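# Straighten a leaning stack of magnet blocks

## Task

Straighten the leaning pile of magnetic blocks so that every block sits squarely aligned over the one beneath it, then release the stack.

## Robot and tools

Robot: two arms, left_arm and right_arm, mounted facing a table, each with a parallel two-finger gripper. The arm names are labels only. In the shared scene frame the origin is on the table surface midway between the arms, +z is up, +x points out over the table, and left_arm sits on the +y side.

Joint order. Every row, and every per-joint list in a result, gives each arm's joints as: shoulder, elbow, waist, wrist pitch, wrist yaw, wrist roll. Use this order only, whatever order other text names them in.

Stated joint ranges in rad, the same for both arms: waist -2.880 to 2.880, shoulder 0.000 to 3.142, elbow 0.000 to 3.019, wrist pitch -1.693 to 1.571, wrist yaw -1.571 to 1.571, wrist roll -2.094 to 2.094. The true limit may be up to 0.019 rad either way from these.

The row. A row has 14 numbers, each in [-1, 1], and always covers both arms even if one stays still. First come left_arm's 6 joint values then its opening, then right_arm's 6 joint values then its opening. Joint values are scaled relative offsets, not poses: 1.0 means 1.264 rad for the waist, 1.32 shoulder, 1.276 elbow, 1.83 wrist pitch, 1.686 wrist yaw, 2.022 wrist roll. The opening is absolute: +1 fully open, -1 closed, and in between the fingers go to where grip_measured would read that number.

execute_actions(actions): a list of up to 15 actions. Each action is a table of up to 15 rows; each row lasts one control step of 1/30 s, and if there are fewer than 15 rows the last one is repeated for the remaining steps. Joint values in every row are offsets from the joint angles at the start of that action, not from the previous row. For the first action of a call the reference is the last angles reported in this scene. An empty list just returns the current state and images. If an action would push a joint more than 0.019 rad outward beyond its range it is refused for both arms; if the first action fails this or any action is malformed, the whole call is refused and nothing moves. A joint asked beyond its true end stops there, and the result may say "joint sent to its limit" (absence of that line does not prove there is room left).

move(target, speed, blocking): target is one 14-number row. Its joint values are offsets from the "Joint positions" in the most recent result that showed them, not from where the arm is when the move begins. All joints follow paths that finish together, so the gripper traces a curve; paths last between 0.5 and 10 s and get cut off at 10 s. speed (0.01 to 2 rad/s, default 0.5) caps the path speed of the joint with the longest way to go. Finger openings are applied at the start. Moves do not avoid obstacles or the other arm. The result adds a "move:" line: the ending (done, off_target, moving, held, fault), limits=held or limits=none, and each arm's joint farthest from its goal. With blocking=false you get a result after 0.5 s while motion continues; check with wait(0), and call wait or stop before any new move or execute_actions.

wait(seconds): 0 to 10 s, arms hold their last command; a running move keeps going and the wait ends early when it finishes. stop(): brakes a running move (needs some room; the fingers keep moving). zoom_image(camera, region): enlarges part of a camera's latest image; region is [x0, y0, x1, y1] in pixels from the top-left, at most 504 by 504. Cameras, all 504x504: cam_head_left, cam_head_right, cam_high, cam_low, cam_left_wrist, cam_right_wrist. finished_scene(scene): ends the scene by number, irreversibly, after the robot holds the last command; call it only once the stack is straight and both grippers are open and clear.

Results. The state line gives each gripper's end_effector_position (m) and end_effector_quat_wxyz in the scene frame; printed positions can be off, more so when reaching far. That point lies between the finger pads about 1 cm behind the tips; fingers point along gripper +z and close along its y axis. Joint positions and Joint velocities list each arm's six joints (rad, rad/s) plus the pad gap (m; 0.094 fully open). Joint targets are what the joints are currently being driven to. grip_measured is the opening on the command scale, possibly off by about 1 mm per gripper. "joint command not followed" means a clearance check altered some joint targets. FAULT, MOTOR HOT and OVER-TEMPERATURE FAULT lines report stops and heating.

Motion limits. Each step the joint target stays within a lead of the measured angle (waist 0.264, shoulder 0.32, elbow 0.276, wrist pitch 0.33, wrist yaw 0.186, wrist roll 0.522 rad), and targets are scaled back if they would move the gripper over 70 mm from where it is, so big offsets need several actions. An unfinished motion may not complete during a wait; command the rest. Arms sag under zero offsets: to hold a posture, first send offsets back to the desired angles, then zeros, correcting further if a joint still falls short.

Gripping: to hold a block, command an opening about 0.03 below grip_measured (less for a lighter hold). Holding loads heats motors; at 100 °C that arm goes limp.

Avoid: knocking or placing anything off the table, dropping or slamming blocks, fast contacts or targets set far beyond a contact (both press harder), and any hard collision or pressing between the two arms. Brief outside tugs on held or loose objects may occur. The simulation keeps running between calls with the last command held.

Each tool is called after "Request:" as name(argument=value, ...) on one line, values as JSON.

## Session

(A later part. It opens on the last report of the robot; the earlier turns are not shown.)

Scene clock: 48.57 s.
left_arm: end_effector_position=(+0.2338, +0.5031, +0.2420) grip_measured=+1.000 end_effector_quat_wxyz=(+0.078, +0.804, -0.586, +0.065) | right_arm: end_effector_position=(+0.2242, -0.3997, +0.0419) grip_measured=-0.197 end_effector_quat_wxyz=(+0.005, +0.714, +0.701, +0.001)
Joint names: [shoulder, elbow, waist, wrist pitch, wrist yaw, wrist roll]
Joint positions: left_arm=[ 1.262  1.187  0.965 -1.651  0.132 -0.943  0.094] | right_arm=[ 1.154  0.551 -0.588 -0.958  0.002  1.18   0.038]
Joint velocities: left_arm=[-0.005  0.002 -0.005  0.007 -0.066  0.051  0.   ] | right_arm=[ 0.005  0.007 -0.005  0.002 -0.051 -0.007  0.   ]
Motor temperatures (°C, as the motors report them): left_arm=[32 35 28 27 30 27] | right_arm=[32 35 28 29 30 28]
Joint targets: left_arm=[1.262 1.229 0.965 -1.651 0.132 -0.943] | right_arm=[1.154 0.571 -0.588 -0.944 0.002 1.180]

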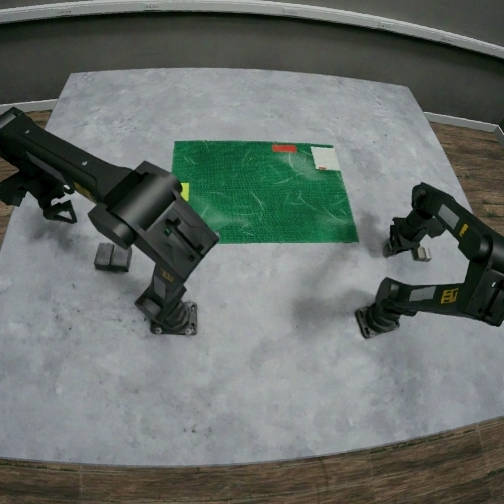

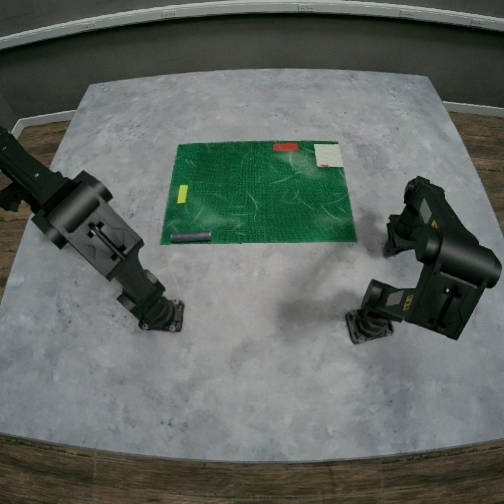

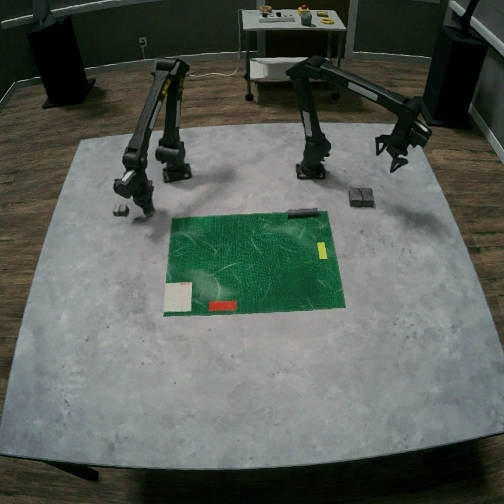

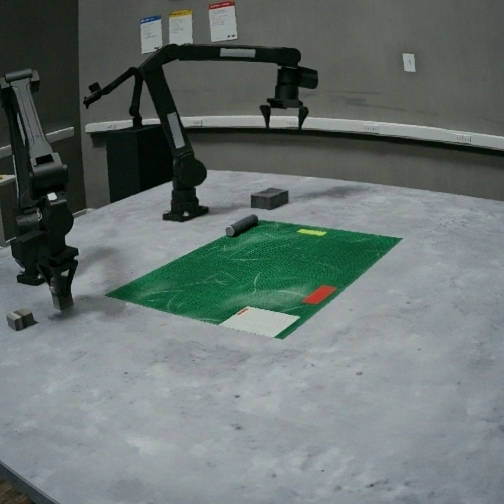

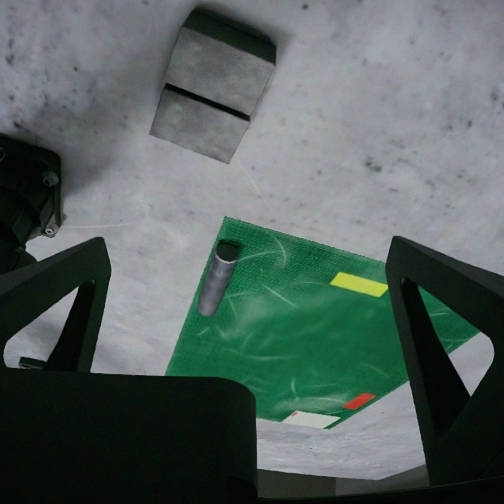

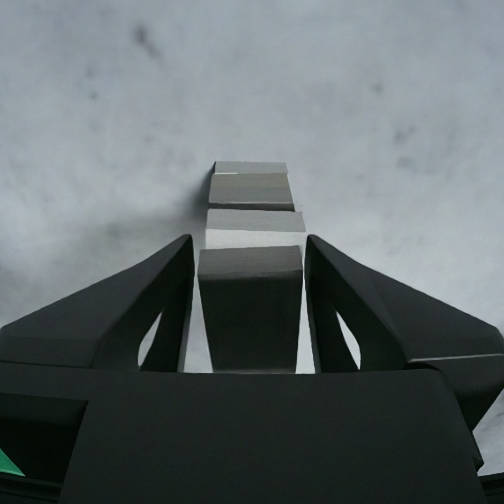

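Request:
execute_actions(actions=[[[0,0.033,0,0,0,0,1,0,0.015,0,0,0,0,-0.4]],[[0,0.033,0,0,0,0,1,0,0.015,0,0,0,0,-0.52]],[[0,0.033,0,0,0,0,1,0,0.015,0,0,0,0,0.65]]])

Request:
zoom_image(camera="cam_right_wrist", region=[150,130,350,330])

Request:
move(target=[0,0.033,0,0,0,0,1,0,0.015,0,0,0,-0.783,0.5], speed=1.5)

Request:
zoom_image(camera="cam_right_wrist", region=[125,130,375,350])

Scene clock: 51.10 s.
left_arm: end_effector_position=(+0.2338, +0.5031, +0.2420) grip_measured=+1.000 end_effector_quat_wxyz=(+0.078, +0.804, -0.586, +0.065) | right_arm: end_effector_position=(+0.2241, -0.3997, +0.0419) grip_measured=+0.647 end_effector_quat_wxyz=(+0.005, +0.714, +0.701, +0.001)
Joint names: [shoulder, elbow, waist, wrist pitch, wrist yaw, wrist roll]
Joint positions: left_arm=[ 1.262  1.187  0.965 -1.651  0.132 -0.943  0.094] | right_arm=[ 1.154  0.551 -0.588 -0.958  0.003  1.18   0.077]
Joint velocities: left_arm=[-0.005 -0.002 -0.015  0.007 -0.022 -0.037  0.   ] | right_arm=[-0.015 -0.017 -0.015  0.007 -0.007  0.022  0.   ]
Motor temperatures (°C, as the motors report them): left_arm=[32 35 28 27 30 27] | right_arm=[32 36 28 29 30 28]
Joint targets: left_arm=[1.262 1.229 0.965 -1.651 0.132 -0.943] | right_arm=[1.154 0.571 -0.588 -0.958 0.003 1.180]

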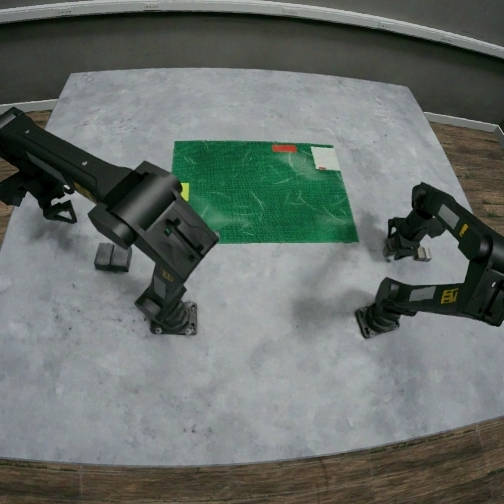

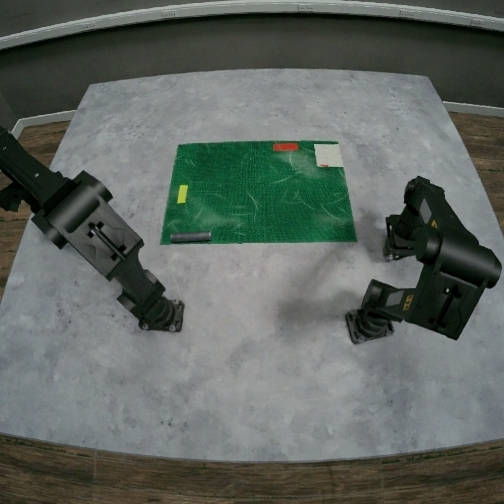

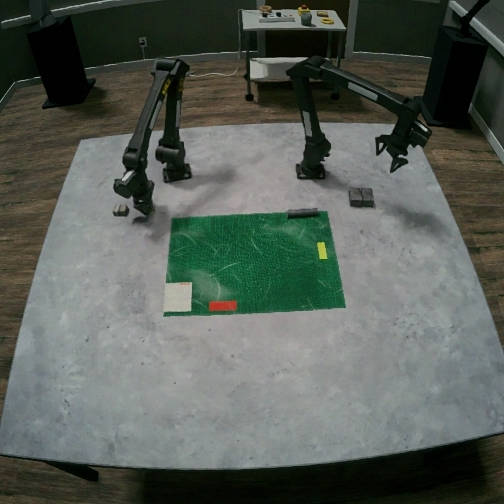

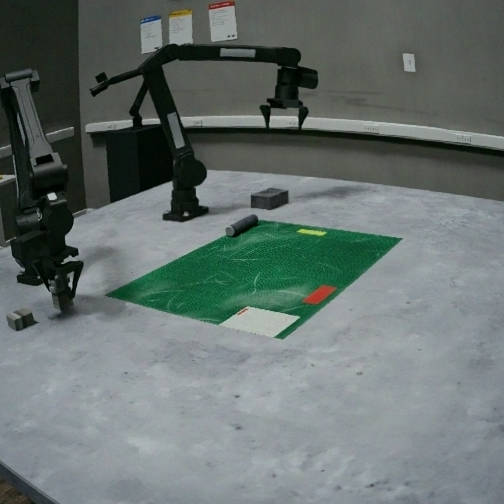

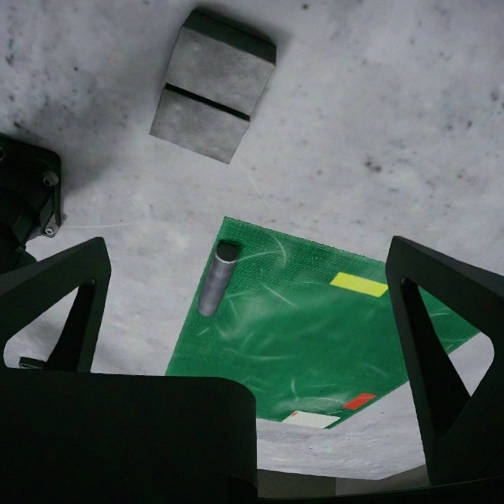

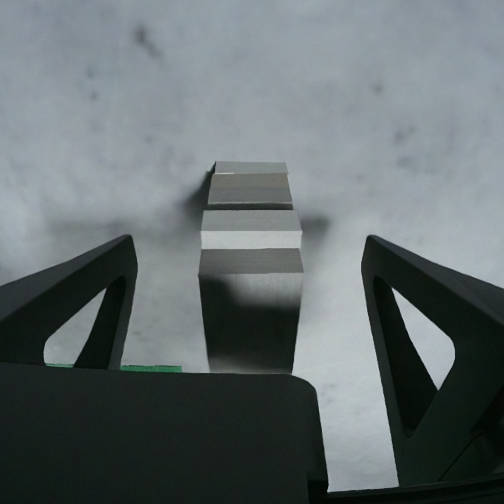

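Region (150, 130, 350, 330) of cam_right_wrist's 504x504 image, scaled by 2.520, with more detail than that image has.

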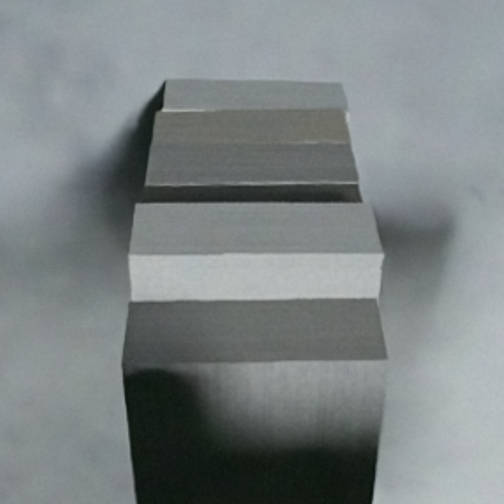

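Scene clock: 53.23 s.
left_arm: end_effector_position=(+0.2333, +0.5023, +0.2408) grip_measured=+1.000 end_effector_quat_wxyz=(+0.080, +0.804, -0.585, +0.065) | right_arm: end_effector_position=(+0.2241, -0.3997, +0.0419) grip_measured=+0.503 end_effector_quat_wxyz=(+0.004, +0.009, +1.000, -0.003)
Joint names: [shoulder, elbow, waist, wrist pitch, wrist yaw, wrist roll]
Joint positions: left_arm=[ 1.262  1.184  0.965 -1.651  0.132 -0.943  0.094] | right_arm=[ 1.154  0.551 -0.588 -0.958  0.003 -0.391  0.071]
Joint velocities: left_arm=[-0.005 -0.002  0.005  0.002 -0.007  0.081  0.   ] | right_arm=[-0.005 -0.022 -0.015  0.017 -0.037  0.037 -0.002]
Motor temperatures (°C, as the motors report them): left_arm=[32 35 28 27 30 27] | right_arm=[32 36 28 29 30 28]
Joint targets: left_arm=[1.262 1.230 0.965 -1.651 0.132 -0.943] | right_arm=[1.154 0.571 -0.588 -0.958 0.003 -0.403]
move: off_target (left_arm); limits=none; left_arm: farthest joint: the elbow, 0.045 radians from its target (0.042 radians at the start); right_arm: farthest joint: the elbow, 0.019 radians from its target (0.019 radians at the start)

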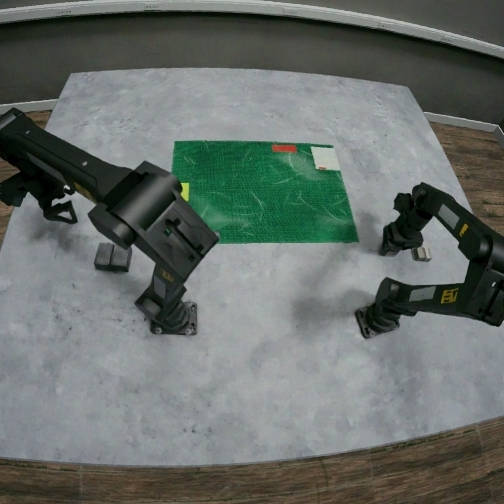

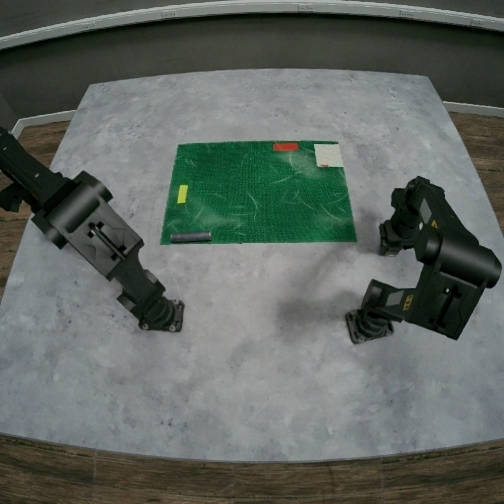

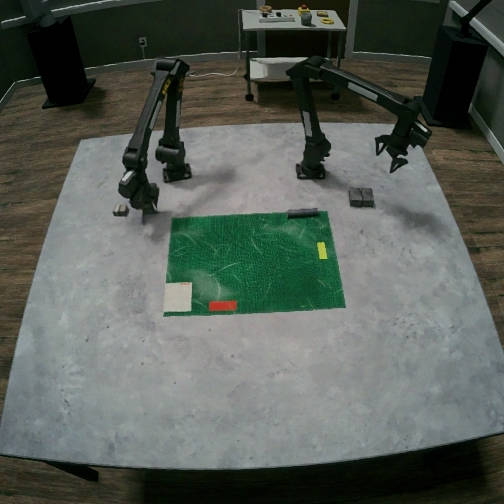

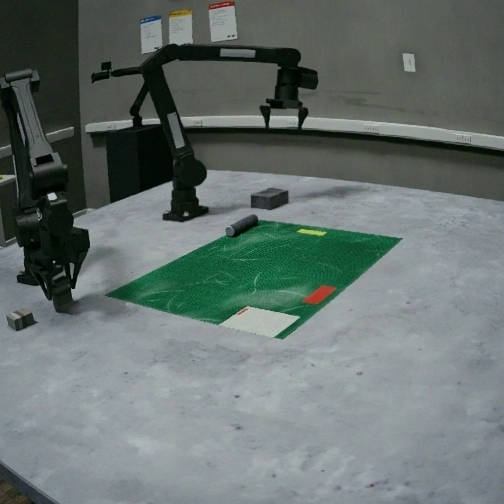

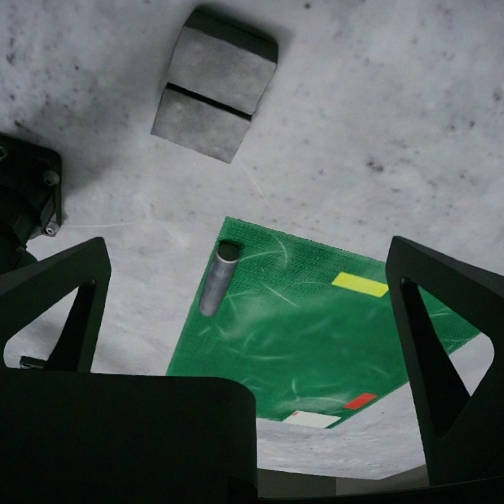

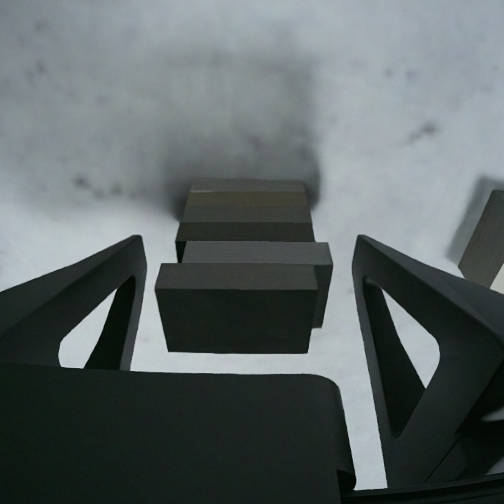

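Region (125, 130, 375, 350) of cam_right_wrist's 504x504 image, scaled by 2.016, with more detail than that image has; it fills the top 444 rows of this view, and the rest is white.

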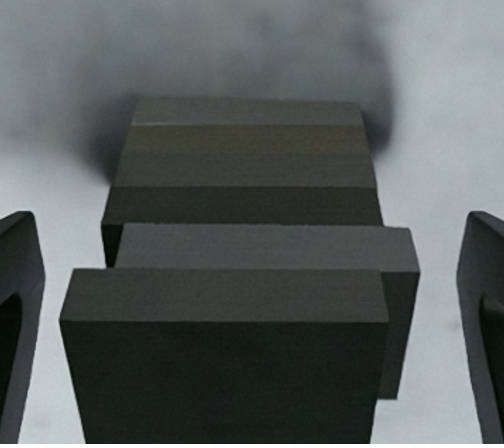

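Request:
execute_actions(actions=[[[0,0.035,0,0,0,0,1,0,0.015,0.0135,0,0,0,0.15]]])

Scene clock: 55.30 s.
left_arm: end_effector_position=(+0.2333, +0.5023, +0.2408) grip_measured=+1.000 end_effector_quat_wxyz=(+0.080, +0.804, -0.585, +0.065) | right_arm: end_effector_position=(+0.2246, -0.3988, +0.0419) grip_measured=+0.153 end_effector_quat_wxyz=(+0.004, +0.007, +1.000, -0.003)
Joint names: [shoulder, elbow, waist, wrist pitch, wrist yaw, wrist roll]
Joint positions: left_arm=[ 1.262  1.184  0.965 -1.651  0.132 -0.943  0.094] | right_arm=[ 1.154  0.551 -0.584 -0.958  0.003 -0.391  0.054]
Joint velocities: left_arm=[-0.015  0.002  0.005 -0.012 -0.022  0.022  0.   ] | right_arm=[ 0.005 -0.002 -0.005  0.012 -0.022 -0.051  0.001]
Motor temperatures (°C, as the motors report them): left_arm=[32 35 28 27 30 27] | right_arm=[32 36 28 29 30 28]
Joint targets: left_arm=[1.262 1.228 0.965 -1.651 0.132 -0.943] | right_arm=[1.154 0.571 -0.571 -0.958 0.003 -0.391]

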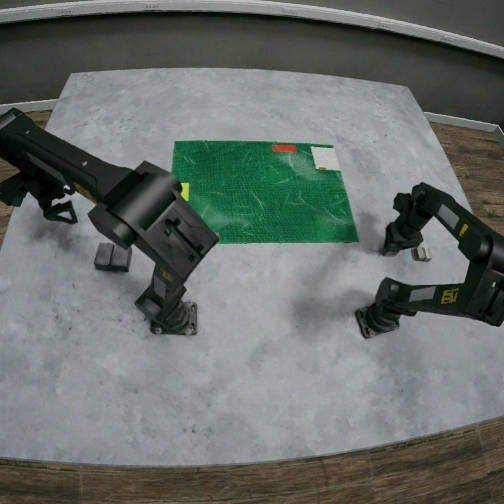

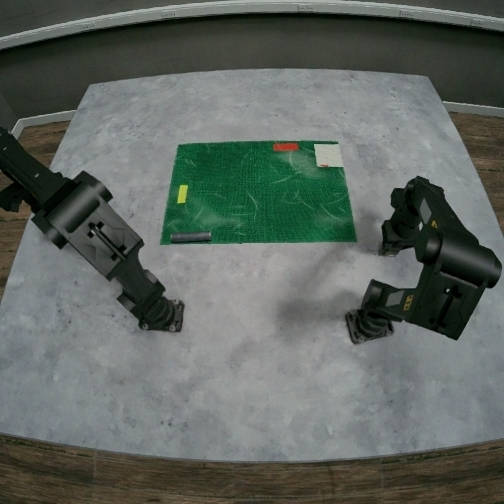

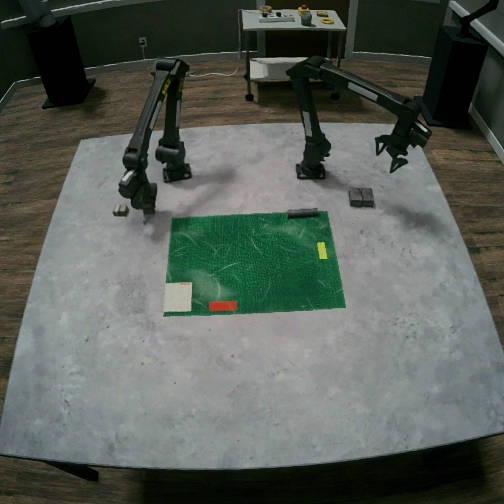

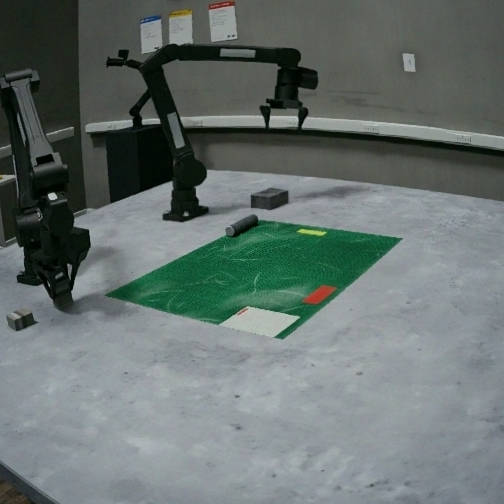

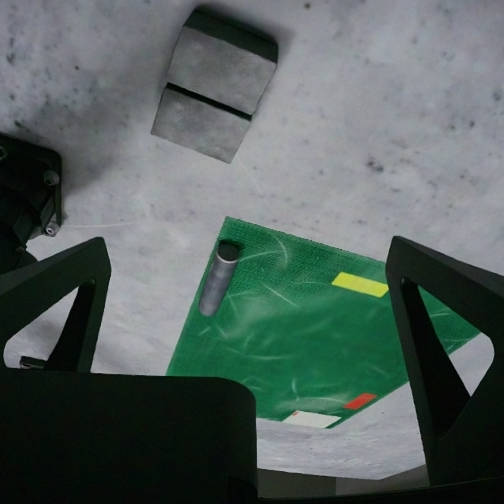

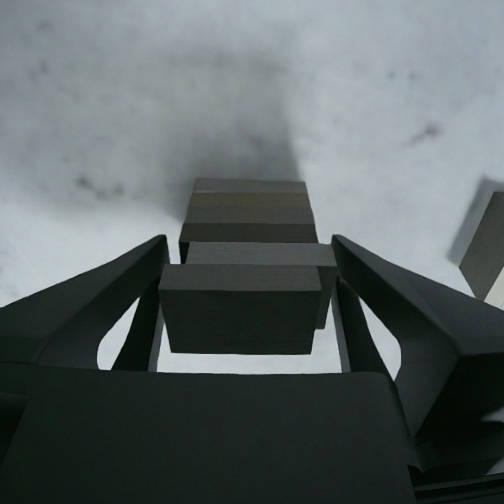

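Request:
execute_actions(actions=[[[0,0.035,0,0,0,0,1,0,0.015,0,0,0,0,0.0]],[[0,0.035,0,0,0,0,1,0,0.015,0,0,0,0,-0.12]],[[0,0.035,0,0,0,0,1,0,0.015,0,0,0,0,-0.21]],[[0,0.035,0,0,0,0,1,0,0.015,0,0,0,0,0.6]]])

Request:
zoom_image(camera="cam_right_wrist", region=[125,130,375,350])

Request:
move(target=[0,0.035,0,0,0,0,1,0,0.015,0,0,0,0.79,0.6], speed=1.5)

Request:
zoom_image(camera="cam_right_wrist", region=[150,130,350,330])

Scene clock: 58.53 s.
left_arm: end_effector_position=(+0.2333, +0.5023, +0.2408) grip_measured=+1.000 end_effector_quat_wxyz=(+0.080, +0.804, -0.585, +0.065) | right_arm: end_effector_position=(+0.2245, -0.3988, +0.0419) grip_measured=+0.597 end_effector_quat_wxyz=(+0.004, +0.007, +1.000, -0.003)
Joint names: [shoulder, elbow, waist, wrist pitch, wrist yaw, wrist roll]
Joint positions: left_arm=[ 1.262  1.184  0.965 -1.651  0.132 -0.943  0.094] | right_arm=[ 1.154  0.551 -0.584 -0.958  0.003 -0.391  0.075]
Joint velocities: left_arm=[-0.015 -0.007 -0.005  0.002  0.007  0.022  0.   ] | right_arm=[-0.005  0.002 -0.005 -0.012  0.037  0.051 -0.   ]
Motor temperatures (°C, as the motors report them): left_arm=[32 35 28 27 30 27] | right_arm=[32 36 28 29 30 28]
Joint targets: left_arm=[1.262 1.228 0.965 -1.651 0.132 -0.943] | right_arm=[1.154 0.571 -0.584 -0.958 0.003 -0.391]

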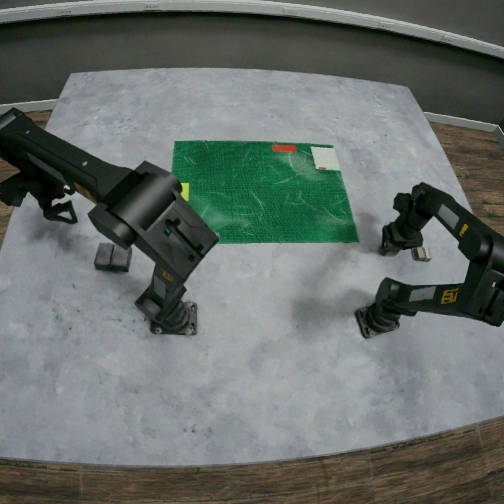

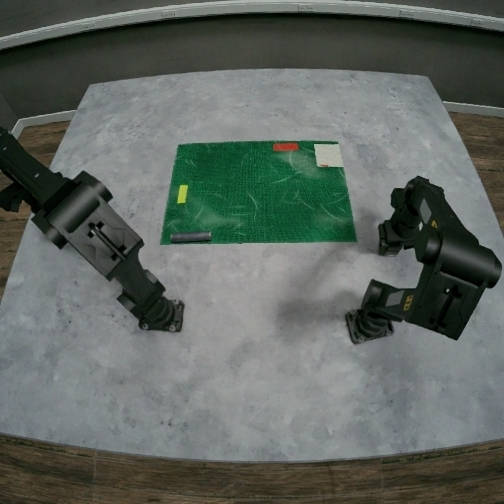

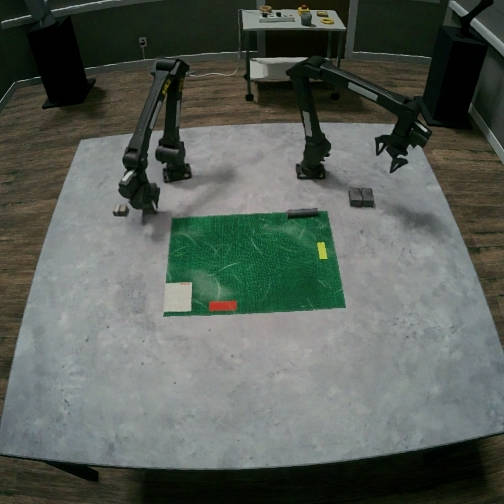

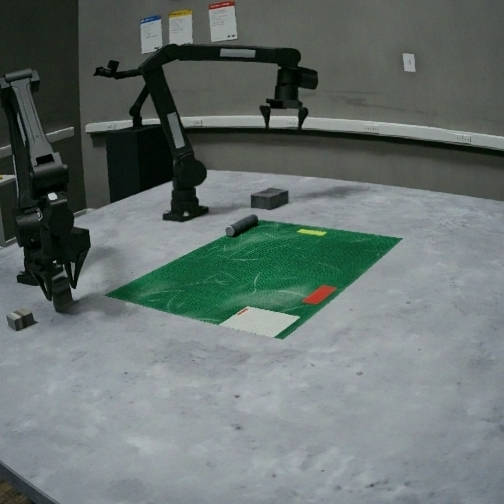

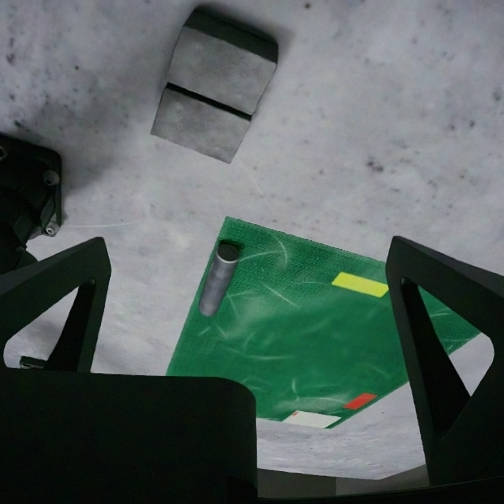

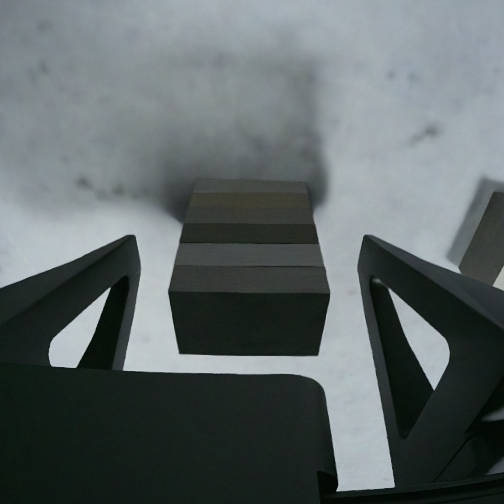

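Region (125, 130, 375, 350) of cam_right_wrist's 504x504 image, scaled by 2.016, with more detail than that image has; it fills the top 444 rows of this view, and the rest is white.

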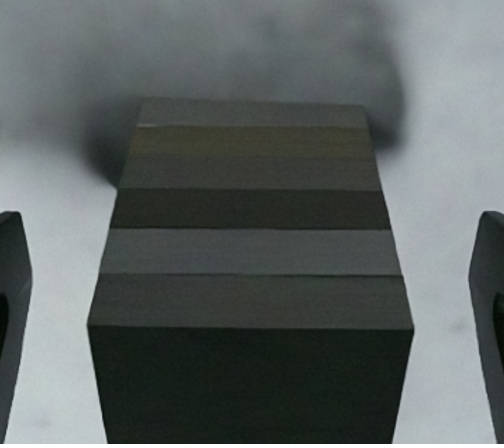

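Scene clock: 60.67 s.
left_arm: end_effector_position=(+0.2327, +0.5016, +0.2396) grip_measured=+1.000 end_effector_quat_wxyz=(+0.081, +0.804, -0.585, +0.065) | right_arm: end_effector_position=(+0.2245, -0.3988, +0.0419) grip_measured=+0.597 end_effector_quat_wxyz=(+0.005, +0.717, +0.697, +0.000)
Joint names: [shoulder, elbow, waist, wrist pitch, wrist yaw, wrist roll]
Joint positions: left_arm=[ 1.262  1.18   0.965 -1.651  0.132 -0.943  0.094] | right_arm=[ 1.154  0.551 -0.584 -0.958  0.003  1.193  0.075]
Joint velocities: left_arm=[-0.015  0.002  0.005  0.002 -0.007 -0.022  0.   ] | right_arm=[-0.005 -0.007 -0.034 -0.007  0.007  0.037  0.   ]
Motor temperatures (°C, as the motors report them): left_arm=[32 35 28 27 30 27] | right_arm=[32 36 28 29 30 28]
Joint targets: left_arm=[1.262 1.229 0.965 -1.651 0.132 -0.943] | right_arm=[1.154 0.571 -0.584 -0.958 0.003 1.206]
move: off_target (left_arm); limits=none; left_arm: farthest joint: the elbow, 0.048 radians from its target (0.045 radians at the start); right_arm: farthest joint: the elbow, 0.019 radians from its target (0.019 radians at the start)

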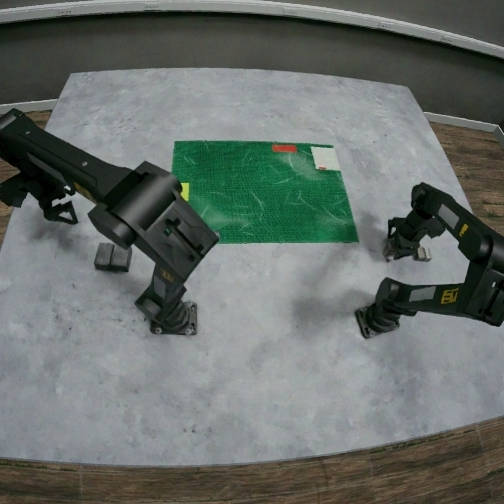

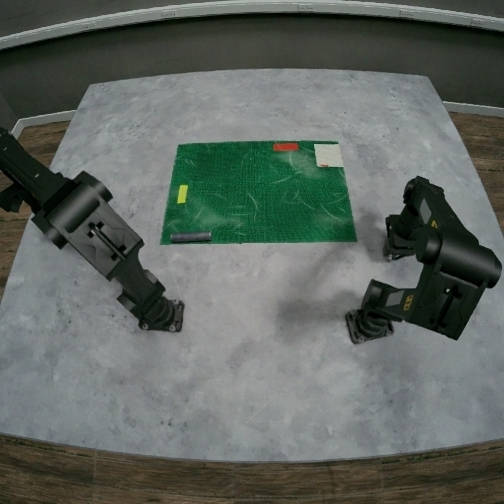

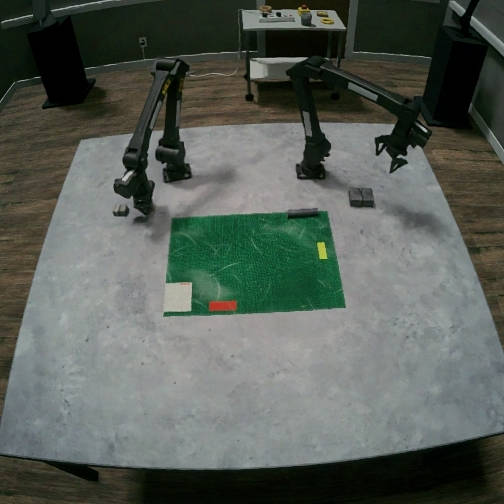

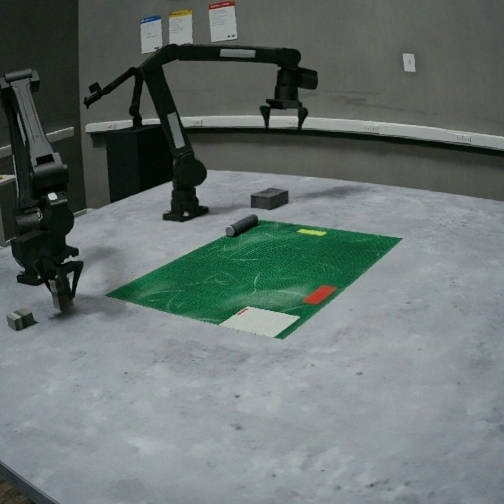

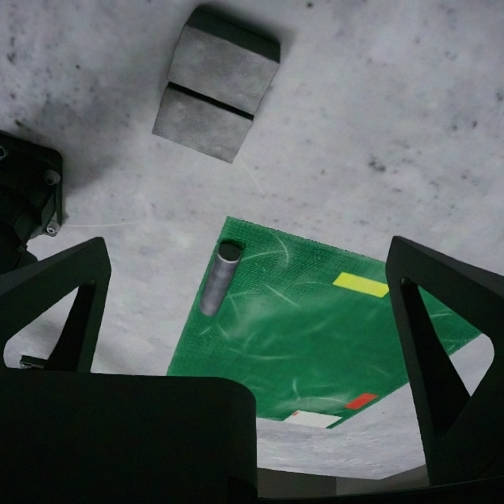

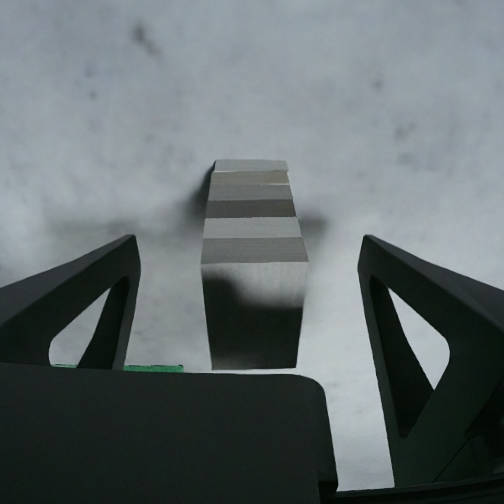

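Region (150, 130, 350, 330) of cam_right_wrist's 504x504 image, scaled by 2.520, with more detail than that image has.

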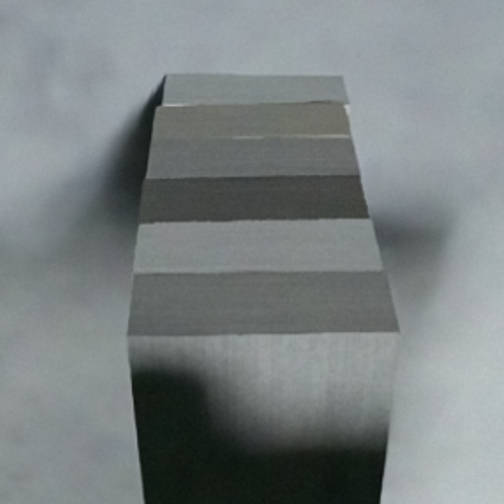

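Request:
move(target=[0,0.037,0,0,0,0,1,0.034,-0.021,0,0.043,0,-0.012,-0.1], speed=0.2)

Scene clock: 62.50 s.
left_arm: end_effector_position=(+0.2326, +0.5014, +0.2394) grip_measured=+1.000 end_effector_quat_wxyz=(+0.082, +0.804, -0.585, +0.065) | right_arm: end_effector_position=(+0.2231, -0.3982, +0.0245) grip_measured=-0.097 end_effector_quat_wxyz=(+0.003, +0.713, +0.701, -0.000)
Joint names: [shoulder, elbow, waist, wrist pitch, wrist yaw, wrist roll]
Joint positions: left_arm=[ 1.262  1.18   0.965 -1.651  0.132 -0.943  0.094] | right_arm=[ 1.193  0.523 -0.584 -0.894  0.003  1.182  0.042]
Joint velocities: left_arm=[-0.005  0.002 -0.005 -0.002 -0.037  0.037  0.   ] | right_arm=[-0.024 -0.012  0.005 -0.012 -0.007 -0.037  0.   ]
Motor temperatures (°C, as the motors report them): left_arm=[32 35 28 27 30 27] | right_arm=[32 36 28 29 30 28]
Joint targets: left_arm=[1.262 1.227 0.965 -1.651 0.132 -0.943] | right_arm=[1.199 0.525 -0.584 -0.880 0.003 1.169]
move: off_target (left_arm); limits=none; left_arm: farthest joint: the elbow, 0.048 radians from its target (0.047 radians at the start); right_arm: farthest joint: the wrist pitch, 0.015 radians from its target (0.079 radians at the start)

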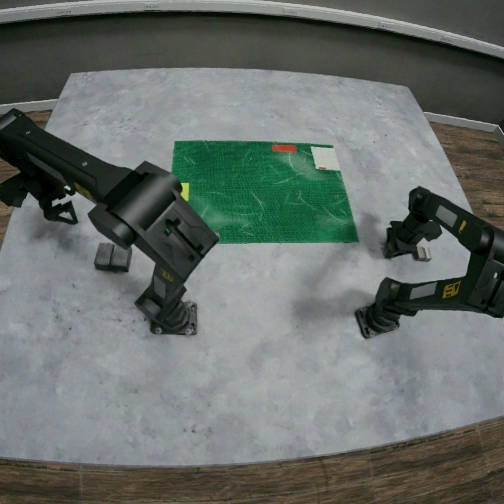

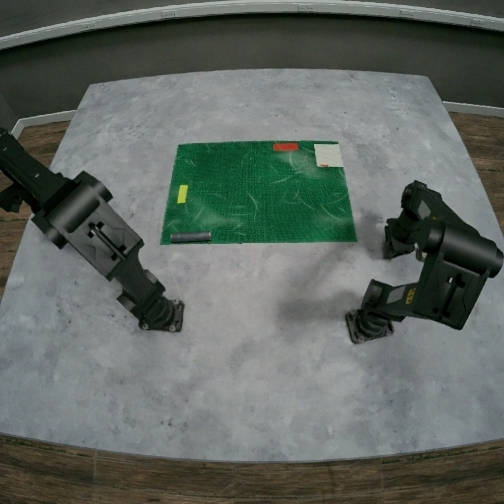

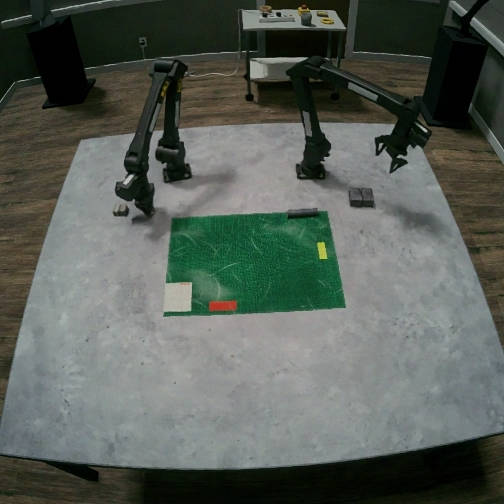

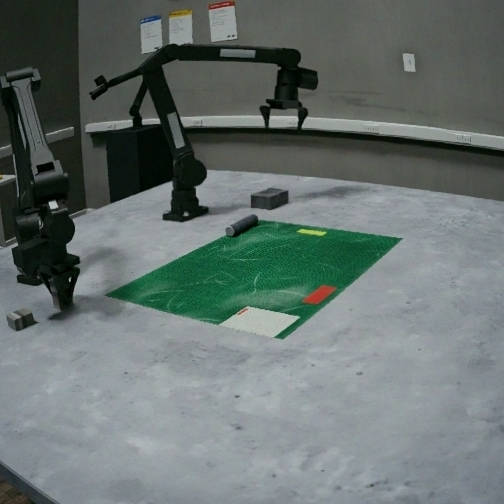

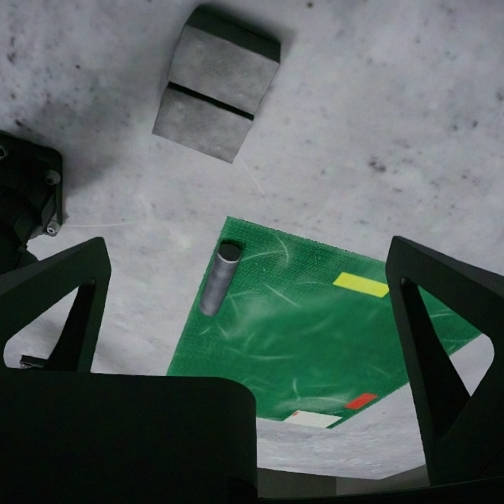

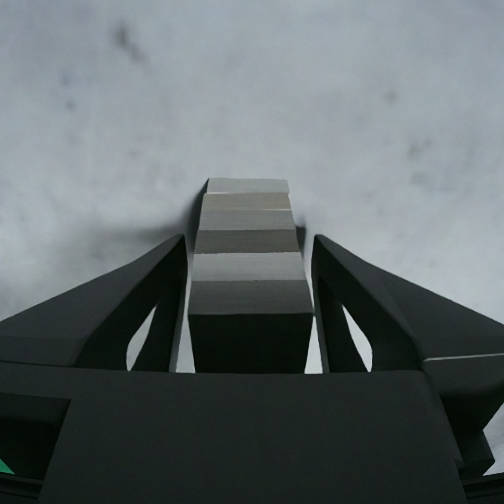

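Request:
execute_actions(actions=[[[0,0.037,0,0,0,0,1,0,0.01,0,0,0,0,-0.4]],[[0,0.037,0,0,0,0,1,0,0.01,0,0,0,0,-0.53]],[[0,0.037,0,0,0,0,1,0,0.01,0,0,0,0.022,-0.53]]])

Request:
zoom_image(camera="cam_right_wrist", region=[170,150,330,310])

Scene clock: 64.83 s.
left_arm: end_effector_position=(+0.2326, +0.5014, +0.2394) grip_measured=+1.000 end_effector_quat_wxyz=(+0.082, +0.804, -0.585, +0.065) | right_arm: end_effector_position=(+0.2232, -0.3981, +0.0245) grip_measured=-0.469 end_effector_quat_wxyz=(+0.003, +0.723, +0.691, +0.000)
Joint names: [shoulder, elbow, waist, wrist pitch, wrist yaw, wrist roll]
Joint positions: left_arm=[ 1.262  1.18   0.965 -1.651  0.132 -0.943  0.094] | right_arm=[ 1.193  0.523 -0.584 -0.894  0.002  1.211  0.025]
Joint velocities: left_arm=[-0.005 -0.012  0.005 -0.012  0.037 -0.022  0.   ] | right_arm=[ 0.005  0.002 -0.005  0.002 -0.037  0.007 -0.001]
Motor temperatures (°C, as the motors report them): left_arm=[32 35 28 27 30 27] | right_arm=[32 36 28 29 30 28]
Joint targets: left_arm=[1.262 1.227 0.965 -1.651 0.132 -0.943] | right_arm=[1.193 0.536 -0.584 -0.894 0.003 1.226]

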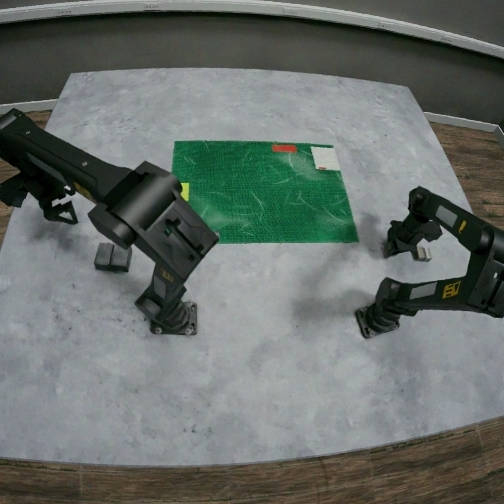

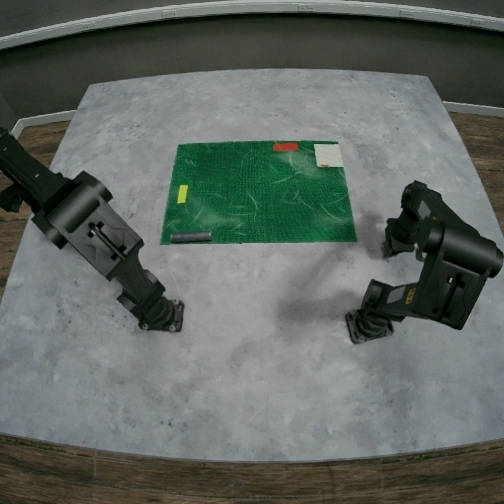

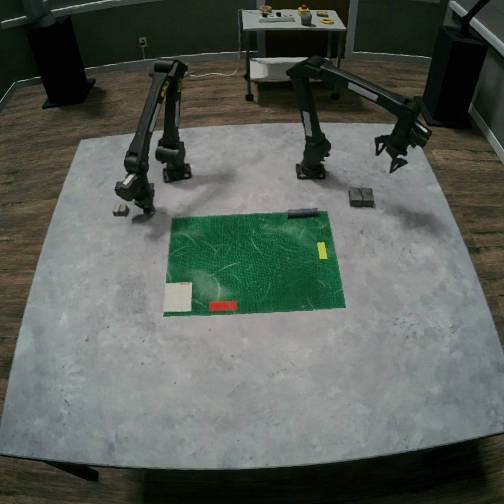

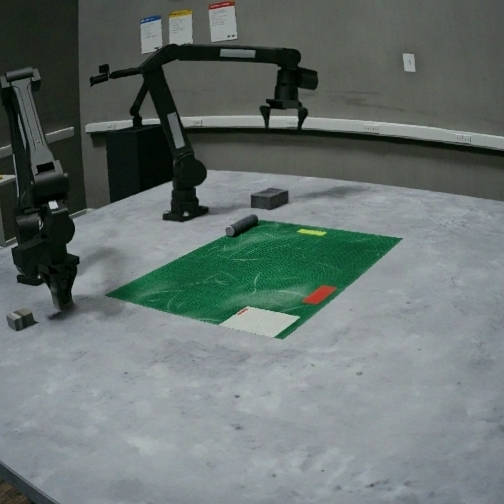

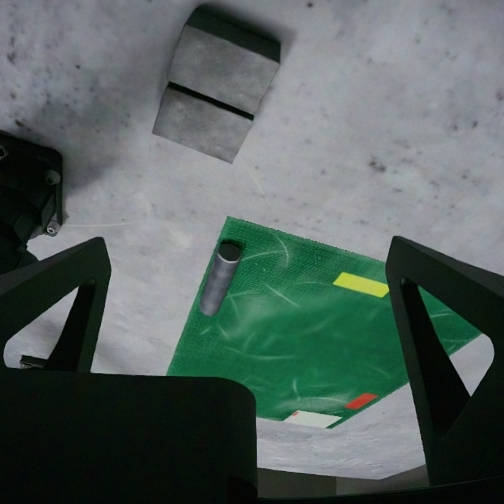

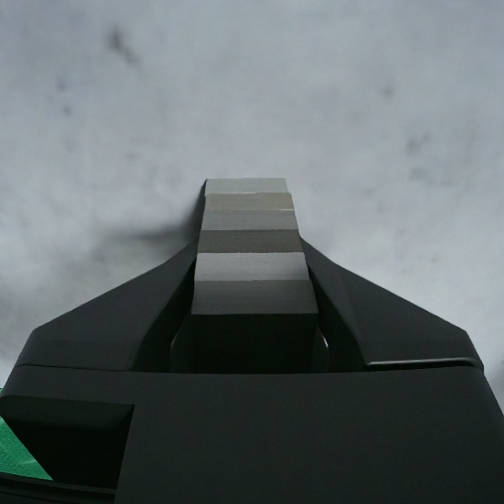

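Region (170, 150, 330, 310) of cam_right_wrist's 504x504 image, scaled by 3.150, with more detail than that image has.

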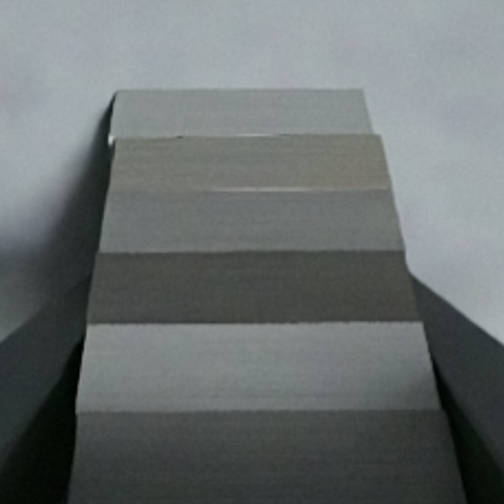

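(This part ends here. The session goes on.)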